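## Task

Set every bottle whose cap is grey onto the tray and leave all other bottles off it. Every bottle must be upright at the end. Anything that stays in place only because the robot holds it does not count. Anything the robot is touching at the end must not drop by more than about a fingernail's width once released, or the task fails.

## Robot and tools

Robot: one Doosan M1013 six-joint arm carrying a Robotiq 2F-140 parallel gripper, with a wrist camera. There is only one arm, so every command is a single row of numbers. Fixed head cameras cam_head_left and cam_head_right (672x504) and cam_wrist (504x504, fisheye) give images; calibration matrices map the world frame into each camera.

Frame: the scene frame has its origin on the tabletop directly beneath the arm base, +z up, +y to the left when facing along +x. All positions are in metres, in this frame. The base may be slightly tilted, and the reported hand position can be a little off, especially far out. end_effector_position is the point between the finger pads when closed; fingertips stick out about 33 mm past it when closed and 9 mm when fully open. The fingers point along the gripper's +z axis and open and close along its y axis. While closing, the fingertips travel roughly 24 mm further from the arm, so keep that clearance above the table.

The row (used by both execute_actions and move): 10 numbers in this order: x, y, z, qw, qx, qy, qz, position, force_limit, speed. x, y, z is an absolute target for the pinch point and qw..qz an absolute orientation quaternion (w first), both in the scene frame, so together they form a pose, not an offset. Repeat the desired quaternion in every row rather than copying a possibly drifted one from a result. The last three are gripper settings, each in [-1, 1]: position +1 = fully open (140 mm), about -0.8 = pads touching, -1 = close until blocked; force_limit -1/0/+1 ≈ 14/60/107 N grip; speed -1/0/+1 ≈ 30/140/250 mm/s finger speed. A target farther than 0.6 m from the last reported position along any gripper axis is rejected and nothing is sent. Each control step, the commanded pose is clipped to within 70 mm and 16 degrees of the measured pose; position wins over orientation if both cannot be met.

execute_actions: argument actions, a list holding at most one item. Empty list = just read the state. An action {"rows": [...], "steps": n} has 1 to 15 rows and up to 15 steps of 1/30 s; each row is one step and the final row repeats to fill the steps. A wait {"steps": n} (up to 300) sends nothing and returns when n steps have elapsed since the previous result, counting your thinking time. Optional pictures (boolean) toggles images. After an action ends the arm keeps heading only to the last clipped pose, so a distant target may need further calls; check the reported pose.

move: target is one row as above (absolute pose plus gripper settings, gripper numbers applied at the start); speed is the path's top speed in m/s, 0.002 to 0.5, default 0.25 (rotation capped at twice that in rad/s). The gripper follows a straight path lasting 0.5 to 10 s, does not avoid obstacles, may lag or overshoot speed. Its result adds a move: line with the outcome (done, off_target, moving, held, fault) and acting limits (paced = pose clipped; held = clearance check blocked steps, after which the arm may suddenly speed up) plus the remaining distance.

wait: seconds, 0 to 10; the scene runs and nothing new is sent. zoom_image: camera (one of the three names) and region [x0, y0, x1, y1] in pixels of that camera's latest image, at most 504 by 504. read_manual: section, only "licences"; no motion. finished_scene: scene, the number of the scene currently in progress; irreversible, and it reports whether the goal was met and then opens the next task. Replying without any tool call ends everything.

Result lines: the state gives the gripper pose and linear/angular velocities. "pose unreachable" and HELD mark steps the clearance check altered or blocked (a mounting post counts as arm). "Hand target" shows where the controller is currently driving. position_measured is in counts, 3 = fully open, 230 = pads touching, not linear in mm. object_status: 0 moving, 1 blocked while opening, 2 blocked while closing (a real grasp), 3 reached the requested position or pads met. To grasp, send position -1 and confirm 2. To squeeze harder while holding, raise force_limit and nudge position by at least 0.01 (e.g. -1 to -0.98).

Faults: if a joint's contact torque reaches its load limit (waist and shoulder 316, elbow 148, wrist joints 41.8 N m, held weight included) or an external force reaches 144 N, the arm halts for 10 s, drops the rest of the call and yields to the contact. The arm is stiff: aiming even slightly beyond a firm contact can trigger this, and faster moves hit harder. Holding loads heats motors; a MOTOR HOT warning precedes an OVER-TEMPERATURE FAULT that brakes the arm until cool. Occasionally something may tug a held part or shove a loose one.

Avoid: dropping or tipping bottles, knocking anything off the table, slamming or pushing hard. Lower bottles gently onto the tray upright, open, and lift away so nothing rests on the robot at the end.

Each tool is called after "Call:" as name([rows], argument=value, ...), one row to a line, values as JSON.

## Session

I'll start by looking at the scene.

Call:
execute_actions(actions=[])

Scene clock: 0.00 s of 6400.00 s.
end_effector_position=(+0.4390, -0.1497, +0.3532) position_measured=3 object_status=3 end_effector_quat_wxyz=(+0.077, -0.222, +0.962, +0.136) end_effector_velocity=(-0.001, +0.000, -0.001) end_effector_angular_velocity=(+0.001, +0.002, -0.001)
Joint positions: [-0.568 -0.103  1.918  0.3    1.438  3.585]
Joint velocities: [-0.     0.     0.001 -0.     0.     0.001]
Hand target: +0.439, -0.150, +0.353; +0.077, -0.222, +0.962, +0.136

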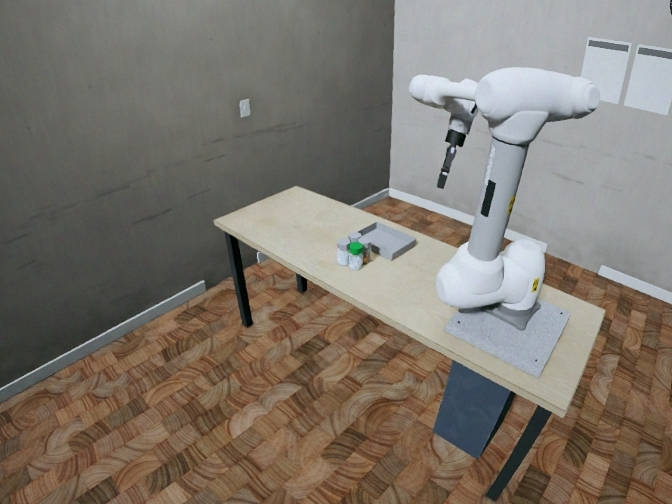

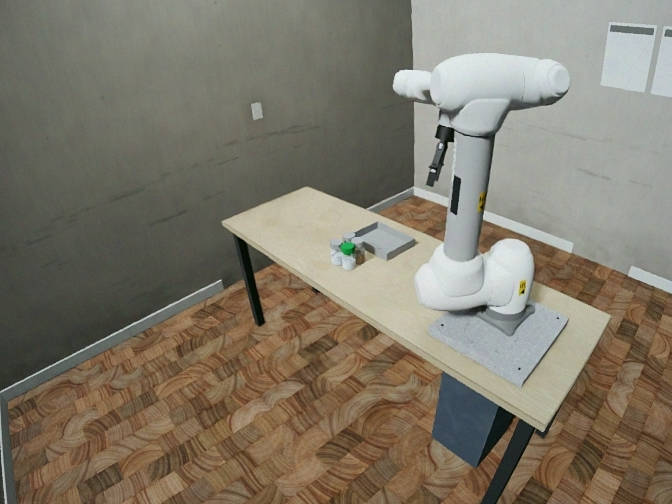

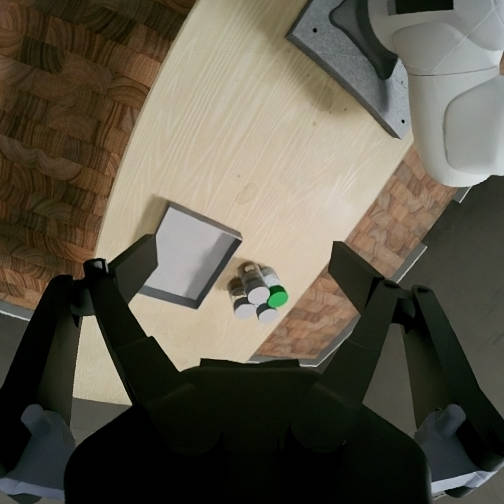

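Call:
zoom_image(camera="cam_head_left", region=[310, 200, 430, 290])

Call:
zoom_image(camera="cam_wrist", region=[200, 240, 320, 340])

Call:
zoom_image(camera="cam_head_right", region=[310, 200, 430, 290])

Region (310, 200, 430, 290) of cam_head_left's 672x504 image, scaled by 4.200, with more detail than that image has; it fills the top 378 rows of this view, and the rest is white.

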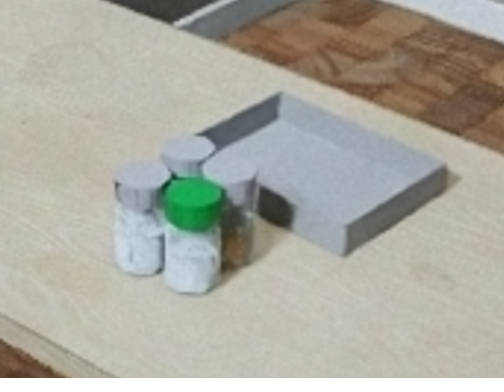

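Region (200, 240, 320, 340) of cam_wrist's 504x504 image, scaled by 4.200, with more detail than that image has.

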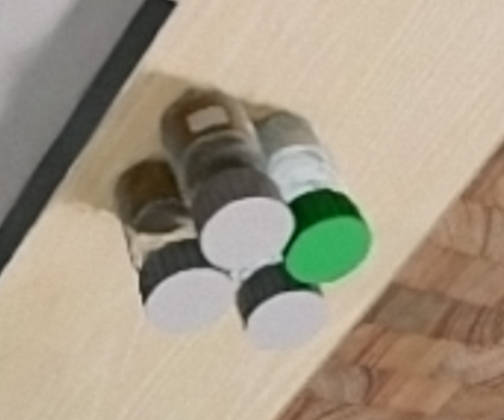

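Region (310, 200, 430, 290) of cam_head_right's 672x504 image, scaled by 4.200, with more detail than that image has; it fills the top 378 rows of this view, and the rest is white.

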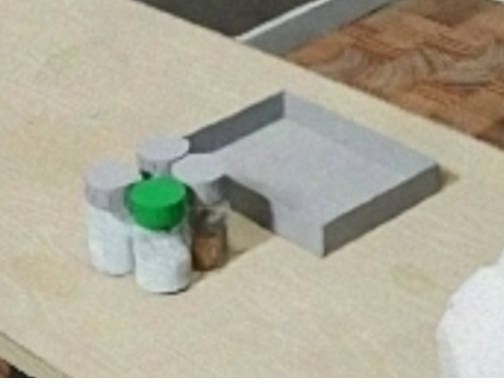

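Call:
move(target=[0.69, 0.13, 0.27, 0, 0, 1, 0, 1, 0, 0], speed=0.2)

Scene clock: 85.70 s of 6400.00 s.
end_effector_position=(+0.6899, +0.1304, +0.2697) position_measured=3 object_status=3 end_effector_quat_wxyz=(-0.000, -0.000, +1.000, -0.000) end_effector_velocity=(+0.000, +0.000, -0.001) end_effector_angular_velocity=(-0.002, +0.002, -0.001)
Joint positions: [0.185 0.283 1.617 0.002 1.243 4.847]
Joint velocities: [ 0.001  0.002 -0.    -0.001  0.001  0.003]
Hand target: +0.690, +0.130, +0.270; -0.000, -0.000, +1.000, -0.000
Off the commanded pose: 0.001 m, 0 deg.
After step 90, 80.33 s passed at rest.
move: done
camera_calibration (this result's frames):
cam_wrist: T_world_to_cam=[[-0.0573613, 0.996948, 0.0529582, -0.114974], [0.938332, 0.0357215, 0.343885, -0.737991], [0.340943, 0.069418, -0.937517, 0.188481], [0, 0, 0, 1]] pos_world=[0.621624, 0.127901, 0.436577]

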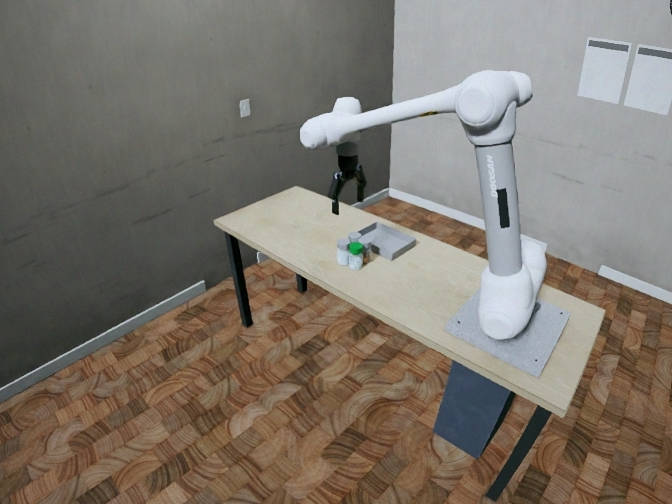

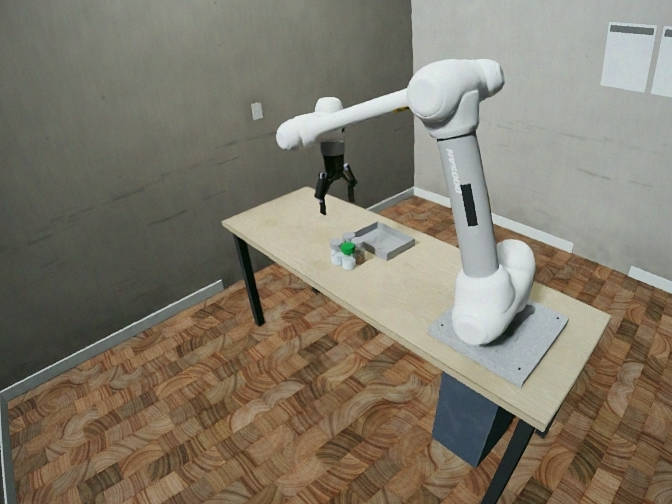

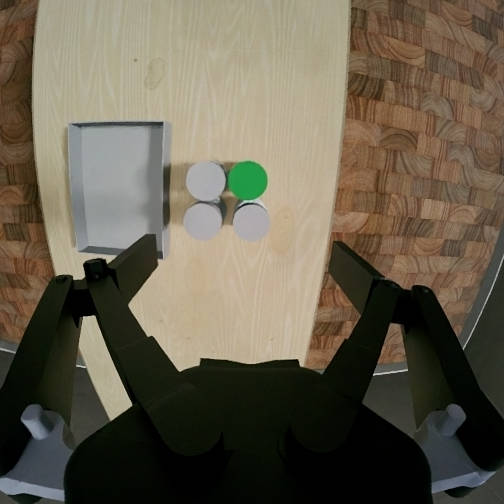

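Call:
zoom_image(camera="cam_wrist", region=[160, 140, 300, 260])

Call:
zoom_image(camera="cam_wrist", region=[50, 100, 230, 280])

Region (160, 140, 300, 260) of cam_wrist's 504x504 image, scaled by 3.600, with more detail than that image has; it fills the top 432 rows of this view, and the rest is white.

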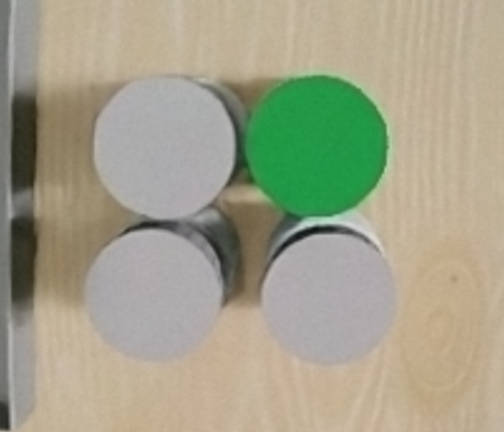

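Region (50, 100, 230, 280) of cam_wrist's 504x504 image, scaled by 2.800, with more detail than that image has.

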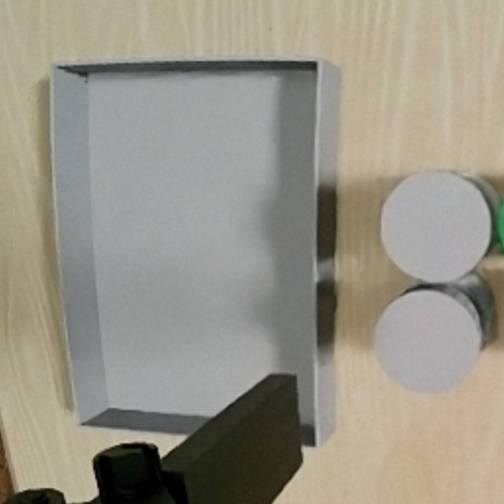

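Call:
move(target=[0.709, 0.156, 0.17, 0, -0.3689, 0.9295, 0, 0.05, 0, 0], speed=0.2)

Scene clock: 207.97 s of 6400.00 s.
end_effector_position=(+0.7089, +0.1560, +0.1700) position_measured=123 object_status=3 end_effector_quat_wxyz=(+0.000, -0.369, +0.930, -0.000) end_effector_velocity=(-0.000, +0.001, -0.001) end_effector_angular_velocity=(+0.001, +0.001, +0.004)
Joint positions: [0.217 0.381 1.674 0.002 1.087 4.124]
Joint velocities: [ 0.     0.001  0.     0.001 -0.001 -0.004]
Hand target: +0.709, +0.156, +0.170; -0.000, -0.369, +0.929, -0.000
Off the commanded pose: 0.000 m, 0 deg.
After step 90, 117.00 s passed at rest.
move: done
camera_calibration (this result's frames):
cam_wrist: T_world_to_cam=[[-0.725008, 0.686696, 0.0530365, 0.387505], [0.658786, 0.668953, 0.344243, -0.623102], [0.200911, 0.284519, -0.937381, 0.152468], [0, 0, 0, 1]] pos_world=[0.660802, 0.107348, 0.336868]

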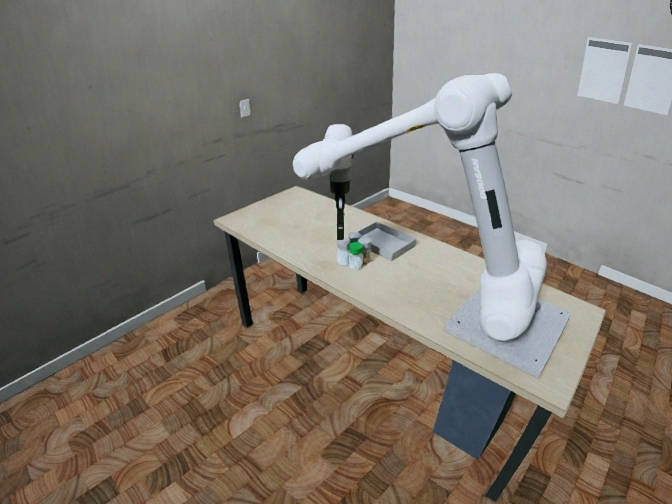

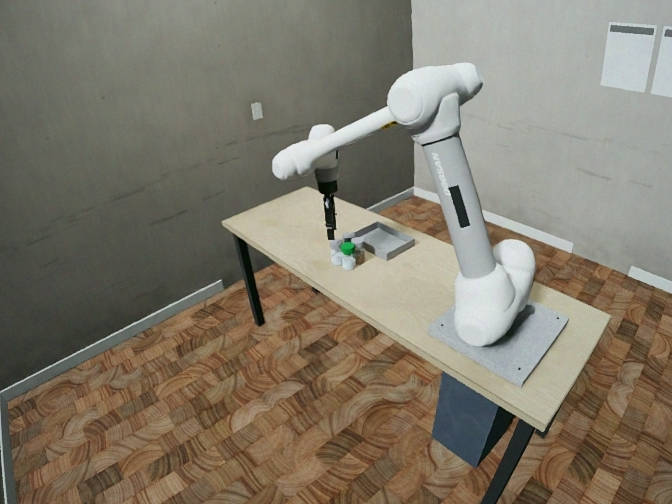

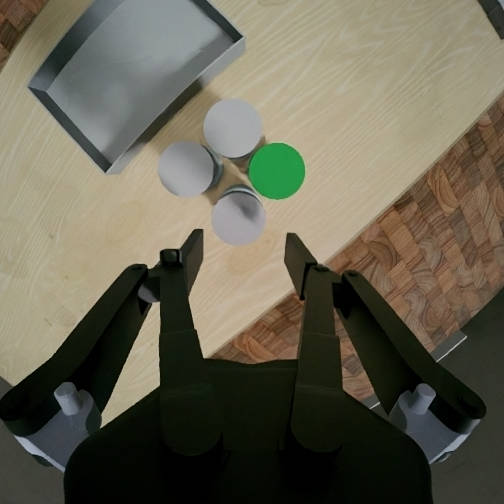

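Call:
zoom_image(camera="cam_wrist", region=[150, 90, 330, 270])

Region (150, 90, 330, 270) of cam_wrist's 504x504 image, scaled by 2.800, with more detail than that image has.

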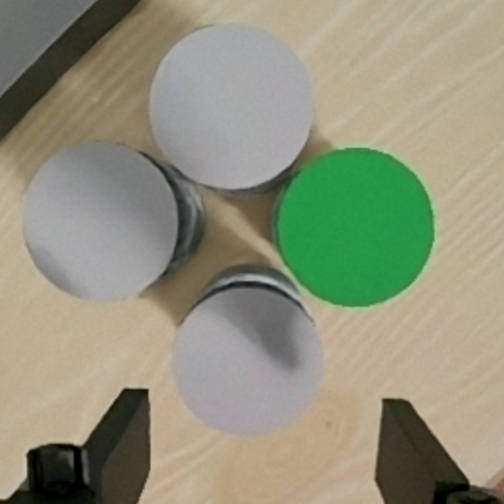

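Call:
move(target=[0.7074, 0.1446, 0.14, 0, -0.3689, 0.9295, 0, 0.05, 0, 0], speed=0.08)

Scene clock: 293.87 s of 6400.00 s.
end_effector_position=(+0.7074, +0.1446, +0.1401) position_measured=123 object_status=3 end_effector_quat_wxyz=(+0.000, -0.369, +0.929, -0.000) end_effector_velocity=(+0.000, -0.001, -0.001) end_effector_angular_velocity=(+0.001, -0.001, -0.001)
Joint positions: [0.201 0.4   1.708 0.002 1.034 4.108]
Joint velocities: [-0.001  0.     0.001  0.    -0.003  0.   ]
Hand target: +0.707, +0.145, +0.140; +0.000, -0.369, +0.929, +0.000
Off the commanded pose: 0.000 m, 0 deg.
After step 90, 82.13 s passed at rest.
move: done
camera_calibration (this result's frames):
cam_wrist: T_world_to_cam=[[-0.72519, 0.686501, 0.0530606, 0.396001], [0.658609, 0.669117, 0.344264, -0.604096], [0.200834, 0.284603, -0.937372, 0.127994], [0, 0, 0, 1]] pos_world=[0.659333, 0.0959282, 0.306934]

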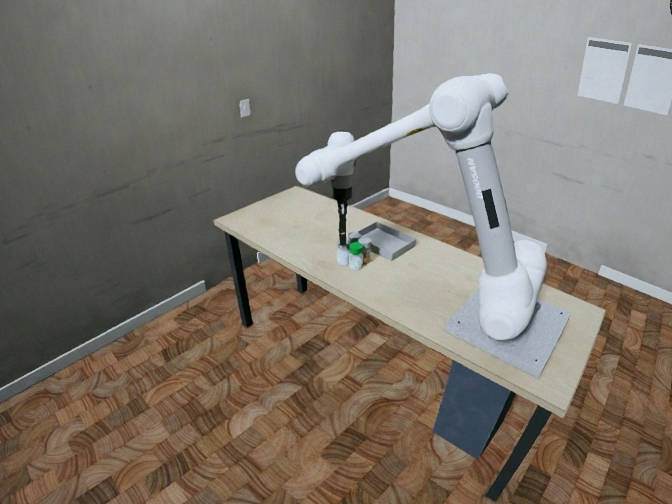

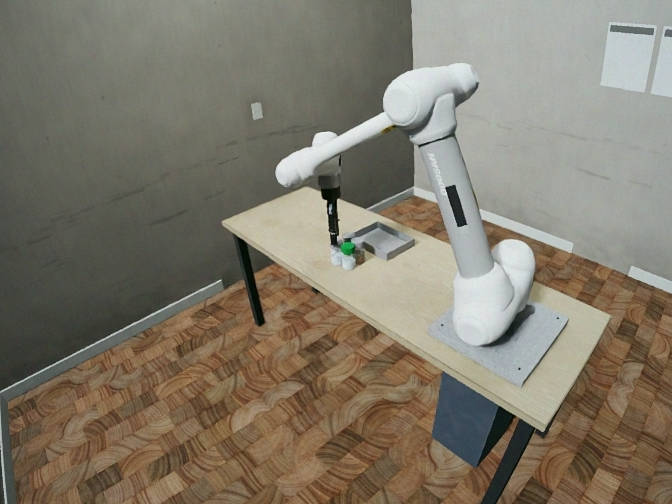

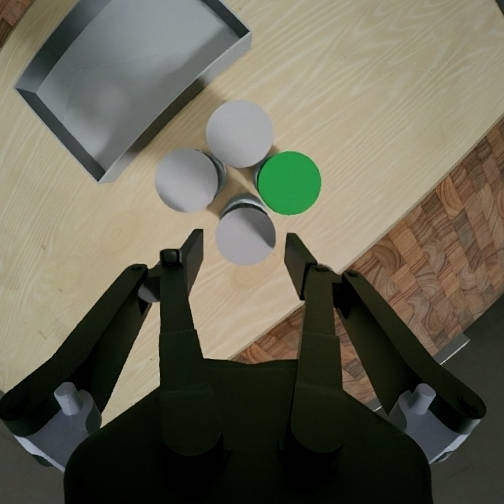

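Call:
zoom_image(camera="cam_wrist", region=[150, 130, 330, 290])

Region (150, 130, 330, 290) of cam_wrist's 504x504 image, scaled by 2.800, with more detail than that image has.

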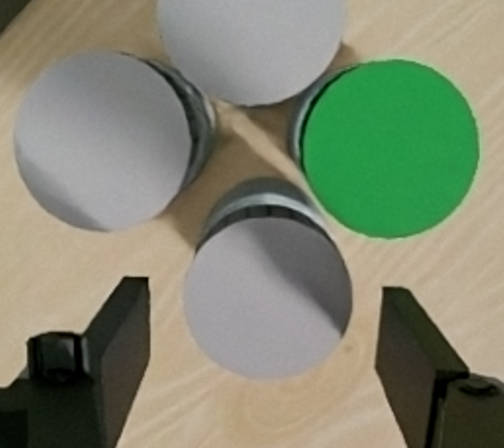

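Call:
move(target=[0.7072, 0.1450, 0.085, 0, -0.3689, 0.9295, 0, 0.05, 0, 0], speed=0.05)

Scene clock: 304.23 s of 6400.00 s.
end_effector_position=(+0.7071, +0.1450, +0.0851) position_measured=123 object_status=3 end_effector_quat_wxyz=(+0.000, -0.369, +0.929, -0.000) end_effector_velocity=(+0.000, +0.000, -0.001) end_effector_angular_velocity=(-0.001, -0.000, +0.002)
Joint positions: [0.202 0.449 1.75  0.002 0.943 4.109]
Joint velocities: [ 0.001  0.001 -0.    -0.001 -0.001  0.   ]
Hand target: +0.707, +0.145, +0.085; -0.000, -0.369, +0.929, +0.000
Off the commanded pose: 0.000 m, 0 deg.
After step 90, 5.97 s passed at rest.
move: done
camera_calibration (this result's frames):
cam_wrist: T_world_to_cam=[[-0.725178, 0.686513, 0.0530761, 0.398472], [0.658621, 0.669099, 0.344274, -0.585261], [0.200835, 0.284617, -0.937368, 0.0763572], [0, 0, 0, 1]] pos_world=[0.659093, 0.0963092, 0.251915]

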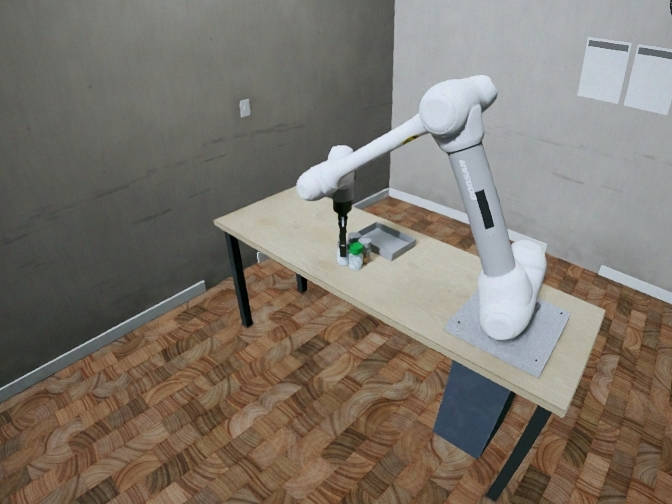

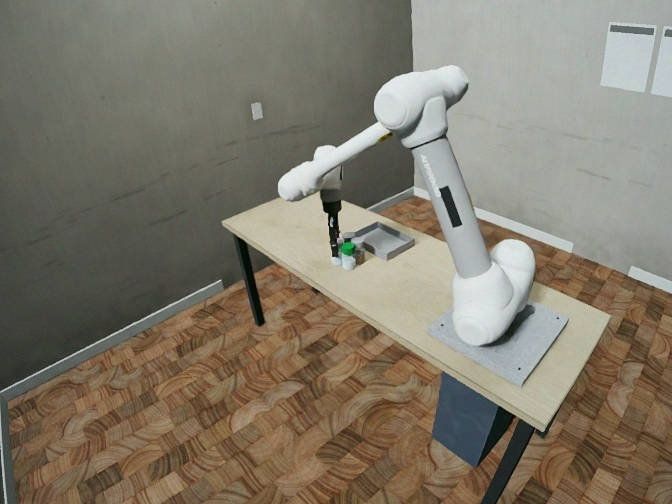

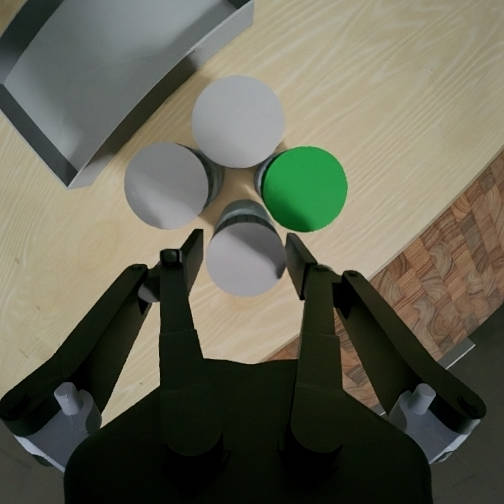

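Call:
move(target=[0.7072, 0.1450, 0.085, 0, -0.3689, 0.9295, 0, -1, 0, -0.6], speed=0.05)

Scene clock: 307.97 s of 6400.00 s.
end_effector_position=(+0.7072, +0.1450, +0.0850) position_measured=151 object_status=2 end_effector_quat_wxyz=(+0.000, -0.369, +0.929, -0.000) end_effector_velocity=(+0.001, -0.000, +0.000) end_effector_angular_velocity=(-0.001, -0.001, +0.001)
Joint positions: [0.202 0.449 1.75  0.002 0.943 4.109]
Joint velocities: [-0.     0.001 -0.002 -0.001  0.001 -0.   ]
Hand target: +0.707, +0.145, +0.085; +0.000, -0.369, +0.929, -0.000
Off the commanded pose: 0.000 m, 0 deg.
After step 90, 0.03 s passed at rest.
move: done
camera_calibration (this result's frames):
cam_wrist: T_world_to_cam=[[-0.725183, 0.68651, 0.0530428, 0.39852], [0.658601, 0.669098, 0.344315, -0.585291], [0.200885, 0.284625, -0.937355, 0.0762698], [0, 0, 0, 1]] pos_world=[0.659152, 0.0963214, 0.251878]

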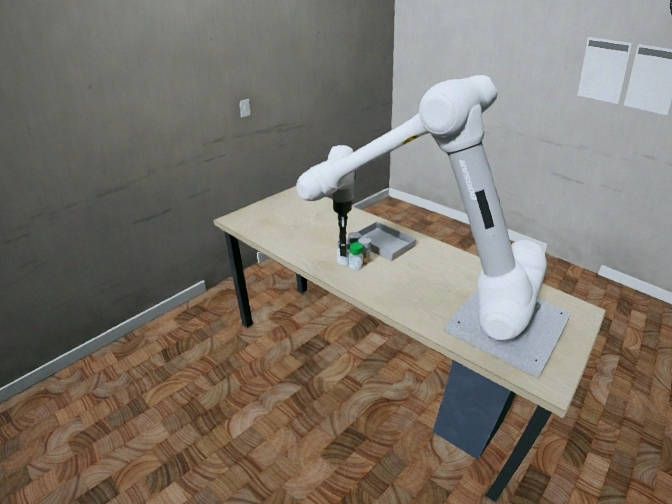

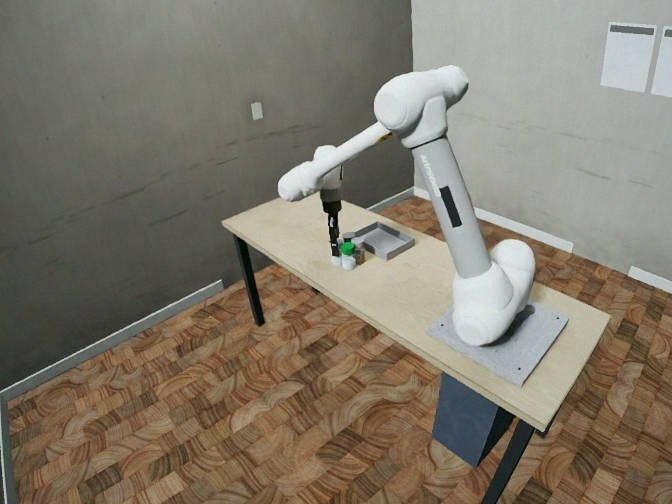

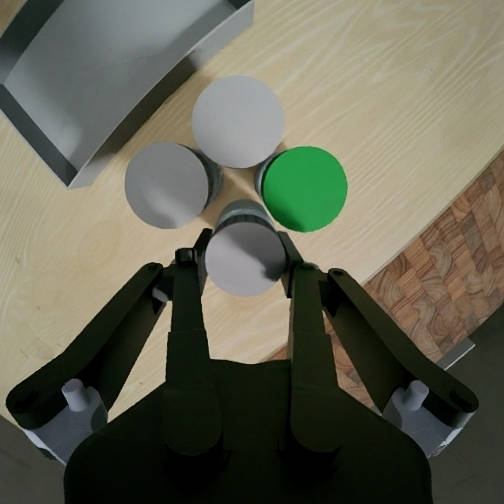

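Call:
move(target=[0.7072, 0.1450, 0.215, 0, -0.3689, 0.9295, 0, -1, 0, -0.6], speed=0.1)

Scene clock: 314.97 s of 6400.00 s.
end_effector_position=(+0.7074, +0.1450, +0.2149) position_measured=151 object_status=2 end_effector_quat_wxyz=(-0.000, -0.369, +0.929, +0.000) end_effector_velocity=(+0.000, +0.000, +0.001) end_effector_angular_velocity=(-0.000, -0.001, -0.000)
Joint positions: [0.202 0.345 1.638 0.002 1.16  4.109]
Joint velocities: [ 0.    -0.001 -0.001 -0.     0.     0.   ]
Hand target: +0.707, +0.145, +0.215; +0.000, -0.369, +0.929, -0.000
Off the commanded pose: 0.000 m, 0 deg.
After step 90, 2.33 s passed at rest.
move: done
camera_calibration (this result's frames):
cam_wrist: T_world_to_cam=[[-0.725175, 0.686515, 0.0530962, 0.391716], [0.658636, 0.669102, 0.34424, -0.63015], [0.200799, 0.284605, -0.937379, 0.198075], [0, 0, 0, 1]] pos_world=[0.659329, 0.0963428, 0.381795]

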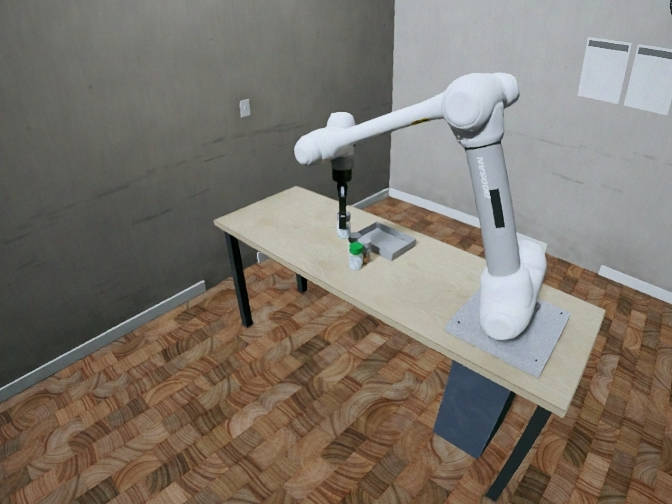

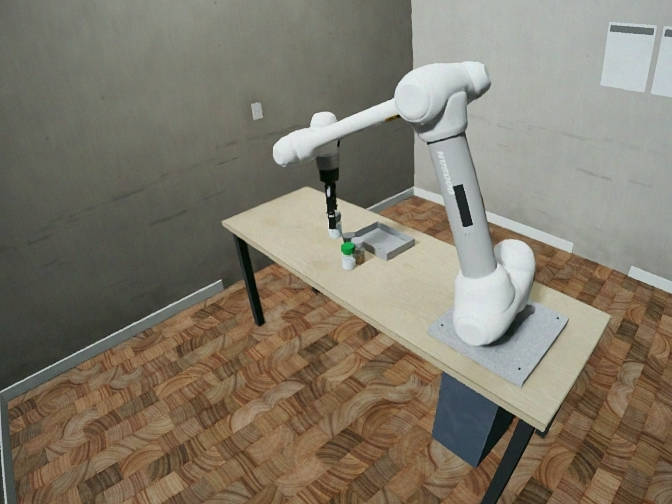

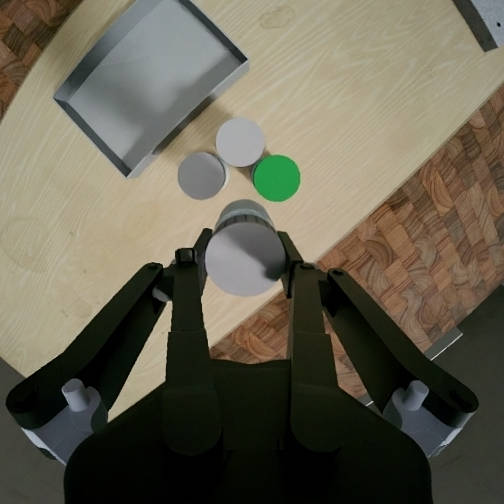

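Call:
move(target=[0.74, -0.14, 0.20, 0, 0, 1, 0, -1, 0, -0.6], speed=0.15)

Scene clock: 328.00 s of 6400.00 s.
end_effector_position=(+0.7400, -0.1401, +0.2000) position_measured=151 object_status=2 end_effector_quat_wxyz=(+0.000, -0.000, +1.000, +0.000) end_effector_velocity=(+0.001, -0.001, +0.000) end_effector_angular_velocity=(-0.000, -0.001, -0.002)
Joint positions: [-0.185  0.401  1.587  0.002  1.155  4.478]
Joint velocities: [-0.001  0.001 -0.001 -0.     0.     0.001]
Hand target: +0.740, -0.140, +0.200; +0.000, -0.000, +1.000, +0.000
Off the commanded pose: 0.000 m, 0 deg.
After step 90, 7.13 s passed at rest.
move: done
camera_calibration (this result's frames):
cam_wrist: T_world_to_cam=[[-0.0571968, 0.99694, 0.0532837, 0.161034], [0.938198, 0.0354259, 0.34428, -0.751398], [0.341339, 0.0696824, -0.937354, 0.124507], [0, 0, 0, 1]] pos_world=[0.671672, -0.142598, 0.366818]

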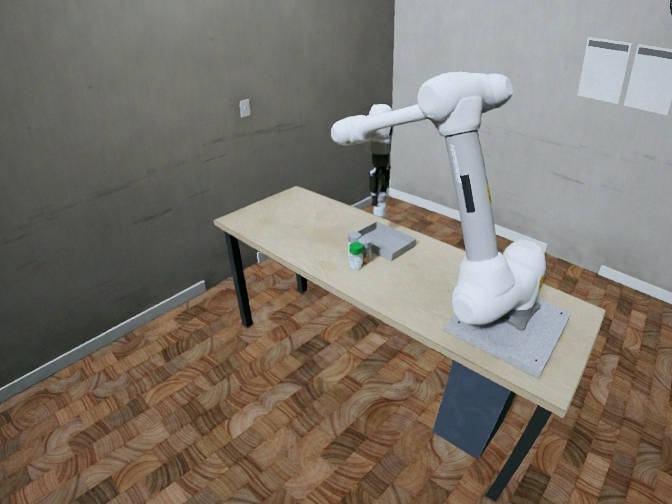

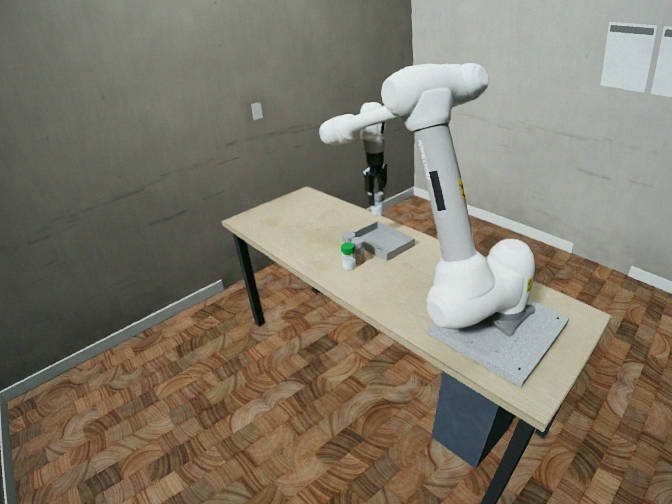

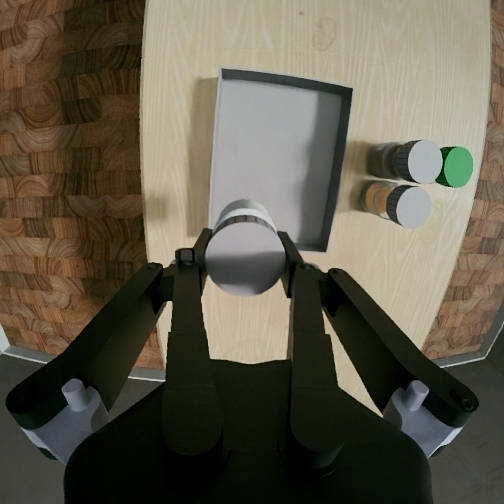

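Call:
zoom_image(camera="cam_wrist", region=[180, 50, 400, 270])

Region (180, 50, 400, 270) of cam_wrist's 504x504 image, scaled by 2.291, with more detail than that image has.

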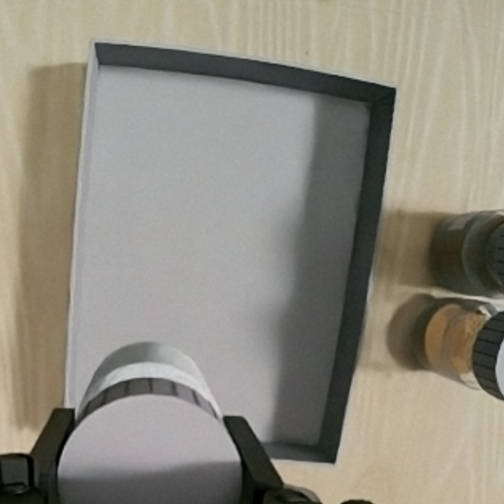

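Call:
move(target=[0.735, -0.135, 0.10, 0, 0, 1, 0, -1, 0, -0.6], speed=0.08)

Scene clock: 379.00 s of 6400.00 s.
end_effector_position=(+0.7349, -0.1350, +0.1001) position_measured=151 object_status=2 end_effector_quat_wxyz=(+0.000, -0.000, +1.000, -0.000) end_effector_velocity=(+0.000, -0.000, -0.001) end_effector_angular_velocity=(+0.000, -0.001, -0.001)
Joint positions: [-0.18   0.47   1.685  0.002  0.988  4.483]
Joint velocities: [-0.     0.     0.001  0.001 -0.002  0.   ]
Hand target: +0.735, -0.135, +0.100; -0.000, -0.000, +1.000, -0.000
Off the commanded pose: 0.000 m, 0 deg.
After step 90, 46.40 s passed at rest.
move: done
camera_calibration (this result's frames):
cam_wrist: T_world_to_cam=[[-0.0570564, 0.99696, 0.0530587, 0.160916], [0.938203, 0.0353713, 0.344273, -0.712371], [0.34135, 0.0694229, -0.937369, 0.032224], [0, 0, 0, 1]] pos_world=[0.66653, -0.137466, 0.266918]

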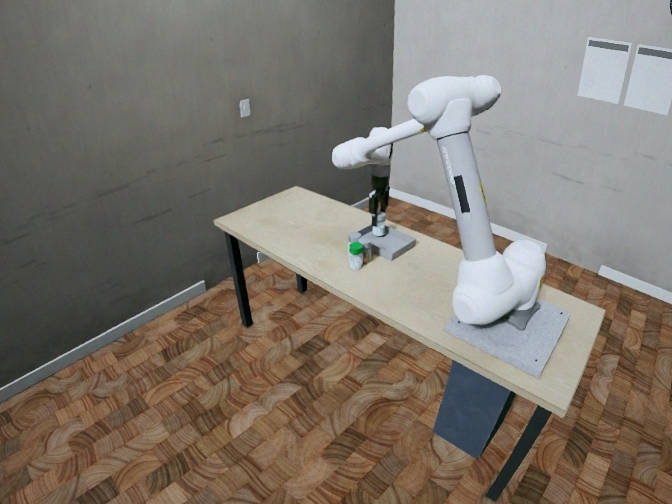

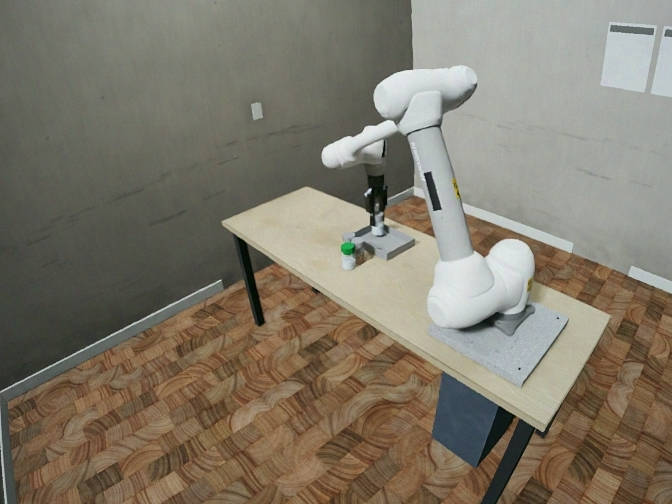

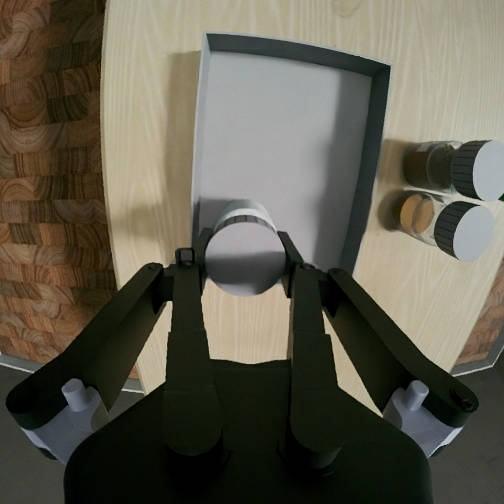

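Now a slow stepwise descent with execute_actions to see step readings.

Call:
execute_actions([
  {"rows": [[0.735, -0.135, 0.0996, 0, 0, 1, 0, -1, 0, -0.6],[0.735, -0.135, 0.0992, 0, 0, 1, 0, -1, 0, -0.6],[0.735, -0.135, 0.0988, 0, 0, 1, 0, -1, 0, -0.6],[0.735, -0.135, 0.0984, 0, 0, 1, 0, -1, 0, -0.6],[0.735, -0.135, 0.098, 0, 0, 1, 0, -1, 0, -0.6],[0.735, -0.135, 0.0976, 0, 0, 1, 0, -1, 0, -0.6],[0.735, -0.135, 0.0972, 0, 0, 1, 0, -1, 0, -0.6],[0.735, -0.135, 0.0968, 0, 0, 1, 0, -1, 0, -0.6],[0.735, -0.135, 0.0964, 0, 0, 1, 0, -1, 0, -0.6],[0.735, -0.135, 0.096, 0, 0, 1, 0, -1, 0, -0.6],[0.735, -0.135, 0.0956, 0, 0, 1, 0, -1, 0, -0.6],[0.735, -0.135, 0.0952, 0, 0, 1, 0, -1, 0, -0.6],[0.735, -0.135, 0.0948, 0, 0, 1, 0, -1, 0, -0.6],[0.735, -0.135, 0.0944, 0, 0, 1, 0, -1, 0, -0.6],[0.735, -0.135, 0.094, 0, 0, 1, 0, -1, 0, -0.6]], "steps": 15},
], pictures=false)

Scene clock: 396.07 s of 6400.00 s.
end_effector_position=(+0.7350, -0.1350, +0.0950) position_measured=151 object_status=2 end_effector_quat_wxyz=(-0.000, +0.000, +1.000, +0.000) end_effector_velocity=(+0.000, -0.001, -0.012) end_effector_angular_velocity=(-0.000, +0.000, -0.001)
Joint positions: [-0.18   0.475  1.689  0.002  0.98   4.483]
Joint velocities: [-0.001  0.011  0.008 -0.    -0.019  0.001]
Hand target: +0.735, -0.135, +0.094; -0.000, -0.000, +1.000, +0.000
Off the commanded pose: 0.001 m, 0 deg.
Steps of this call (steps 1 to 90: nothing new was sent; then 13.57 s passed at rest; steps 91 to 105: all 15 steps of this action). Readings (end_effector_position | what the end effector reports):
91: (+0.7349, -0.1350, +0.1000) | position_measured=151 object_status=2
92: (+0.7349, -0.1350, +0.0999) | position_measured=151 object_status=2
94: (+0.7350, -0.1350, +0.0993) | position_measured=151 object_status=2
98: (+0.7350, -0.1350, +0.0978) | position_measured=151 object_status=2
105: the state above

Call:
execute_actions(actions=[])

Call:
zoom_image(camera="cam_head_left", region=[340, 200, 420, 265])

Call:
zoom_image(camera="cam_wrist", region=[180, 170, 320, 300])

Scene clock: 403.80 s of 6400.00 s.
end_effector_position=(+0.7350, -0.1350, +0.0940) position_measured=151 object_status=2 end_effector_quat_wxyz=(-0.000, -0.000, +1.000, +0.000) end_effector_velocity=(-0.000, +0.001, -0.000) end_effector_angular_velocity=(-0.000, +0.001, +0.002)
Joint positions: [-0.18   0.476  1.689  0.002  0.978  4.483]
Joint velocities: [ 0.001  0.     0.    -0.     0.    -0.001]
Hand target: +0.735, -0.135, +0.094; -0.000, -0.000, +1.000, +0.000
Off the commanded pose: 0.000 m, 0 deg.
Steps of this call (steps 1 to 90: nothing new was sent; then 4.73 s passed at rest). Readings (end_effector_position | what the end effector reports):
1: (+0.7350, -0.1350, +0.0946) | position_measured=151 object_status=2
2: (+0.7350, -0.1350, +0.0943) | position_measured=151 object_status=2
4: (+0.7350, -0.1350, +0.0941) | position_measured=151 object_status=2
8: (+0.7350, -0.1350, +0.0940) | position_measured=151 object_status=2
90: the state above
camera_calibration (this result's frames):
cam_wrist: T_world_to_cam=[[-0.05704, 0.996959, 0.0530878, 0.161248], [0.938212, 0.0353475, 0.344252, -0.710396], [0.341328, 0.0694437, -0.937375, 0.0265253], [0, 0, 0, 1]] pos_world=[0.666646, -0.137489, 0.260859]

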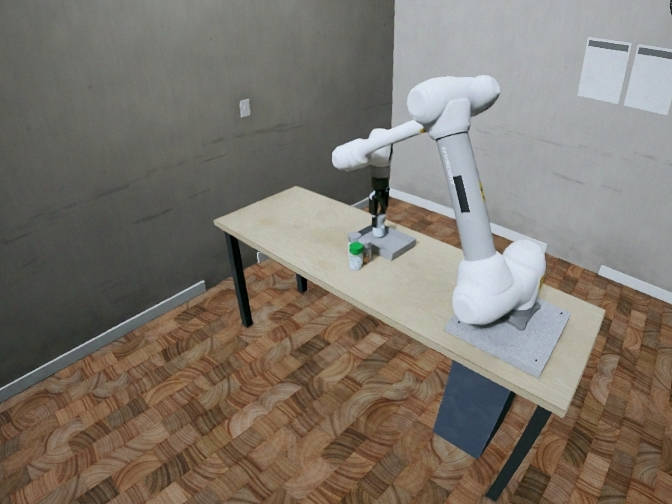

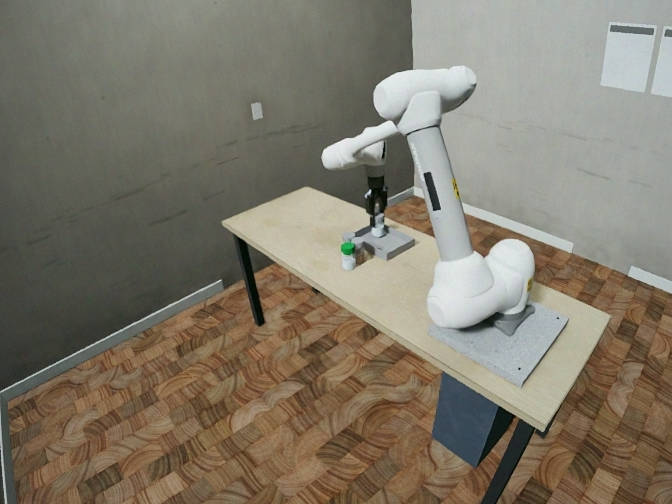

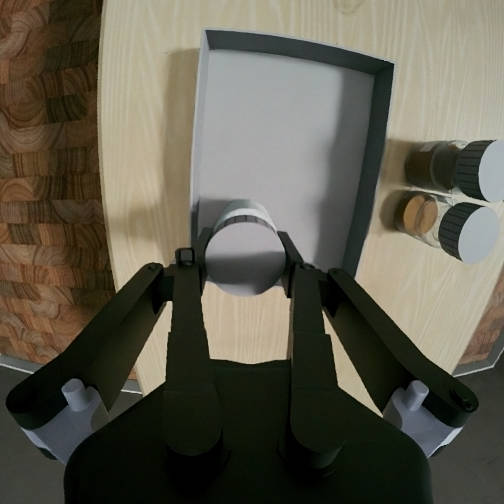

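Region (340, 200, 420, 265) of cam_head_left's 672x504 image, scaled by 6.300, with more detail than that image has; it fills the top 410 rows of this view, and the rest is white.

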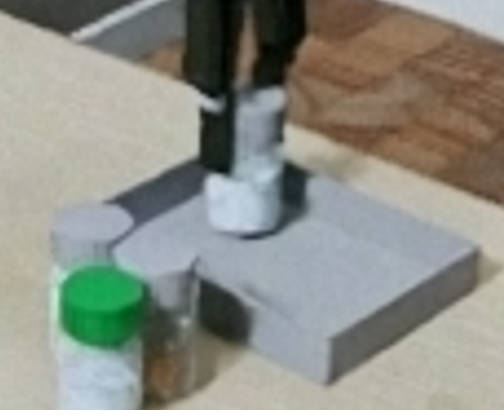

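Region (180, 170, 320, 300) of cam_wrist's 504x504 image, scaled by 3.600, with more detail than that image has; it fills the top 468 rows of this view, and the rest is white.

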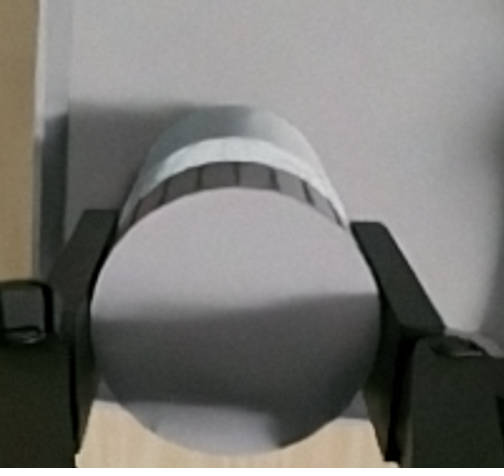

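Call:
move(target=[0.735, -0.135, 0.091, 0, 0, 1, 0, -0.98, -0.7, -0.6], speed=0.006)

Call:
zoom_image(camera="cam_head_left", region=[340, 200, 420, 265])

Call:
zoom_image(camera="cam_wrist", region=[180, 170, 320, 300])

Scene clock: 417.30 s of 6400.00 s.
end_effector_position=(+0.7350, -0.1350, +0.0910) position_measured=151 object_status=2 end_effector_quat_wxyz=(+0.000, -0.000, +1.000, -0.000) end_effector_velocity=(+0.000, -0.000, -0.000) end_effector_angular_velocity=(-0.000, -0.000, +0.001)
Joint positions: [-0.18   0.478  1.691  0.002  0.974  4.483]
Joint velocities: [ 0.     0.    -0.001 -0.    -0.    -0.   ]
Hand target: +0.735, -0.135, +0.091; -0.000, -0.000, +1.000, +0.000
Off the commanded pose: 0.000 m, 0 deg.
After step 90, 9.77 s passed at rest.
move: done
camera_calibration (this result's frames):
cam_wrist: T_world_to_cam=[[-0.0570428, 0.99696, 0.0530802, 0.161413], [0.938208, 0.035352, 0.344261, -0.709373], [0.341338, 0.0694379, -0.937372, 0.0237207], [0, 0, 0, 1]] pos_world=[0.666651, -0.137491, 0.257877]

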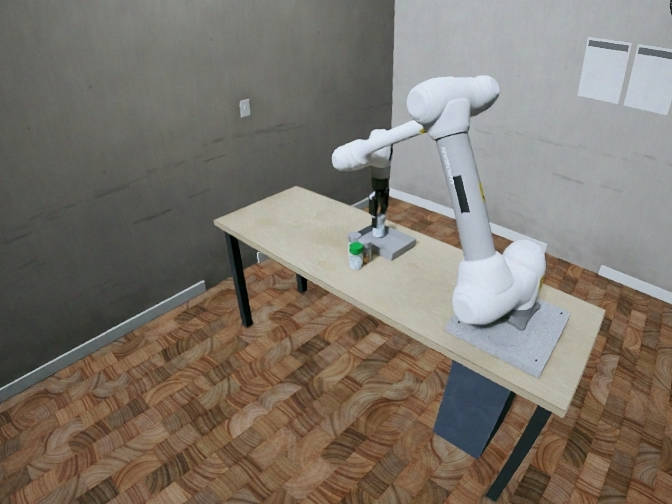

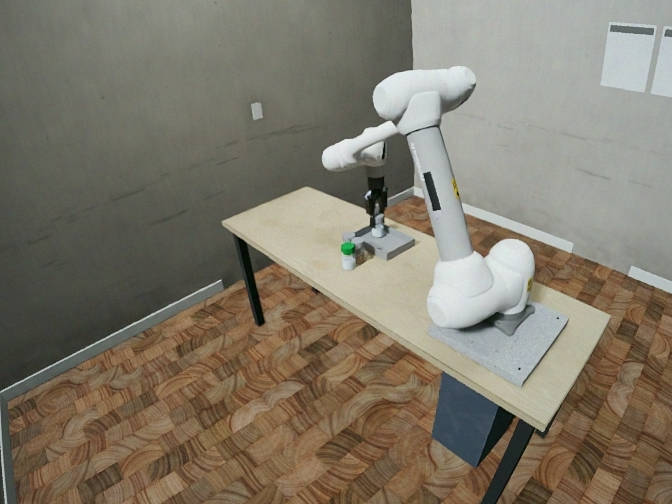

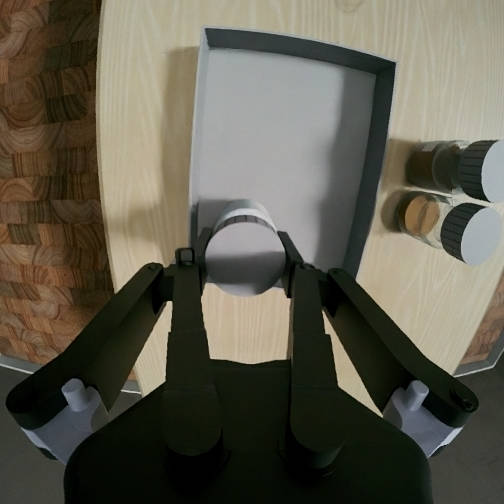

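Region (340, 200, 420, 265) of cam_head_left's 672x504 image, scaled by 6.300, with more detail than that image has; it fills the top 410 rows of this view, and the rest is white.

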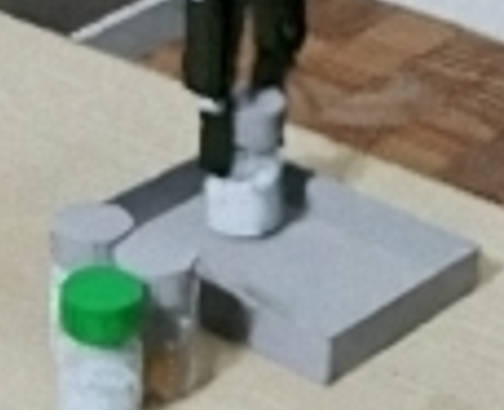

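Region (180, 170, 320, 300) of cam_wrist's 504x504 image, scaled by 3.600, with more detail than that image has; it fills the top 468 rows of this view, and the rest is white.

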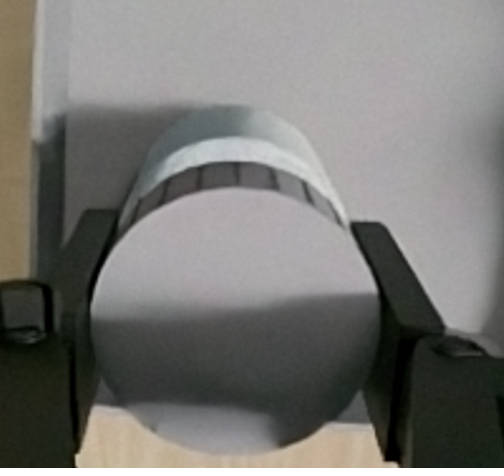

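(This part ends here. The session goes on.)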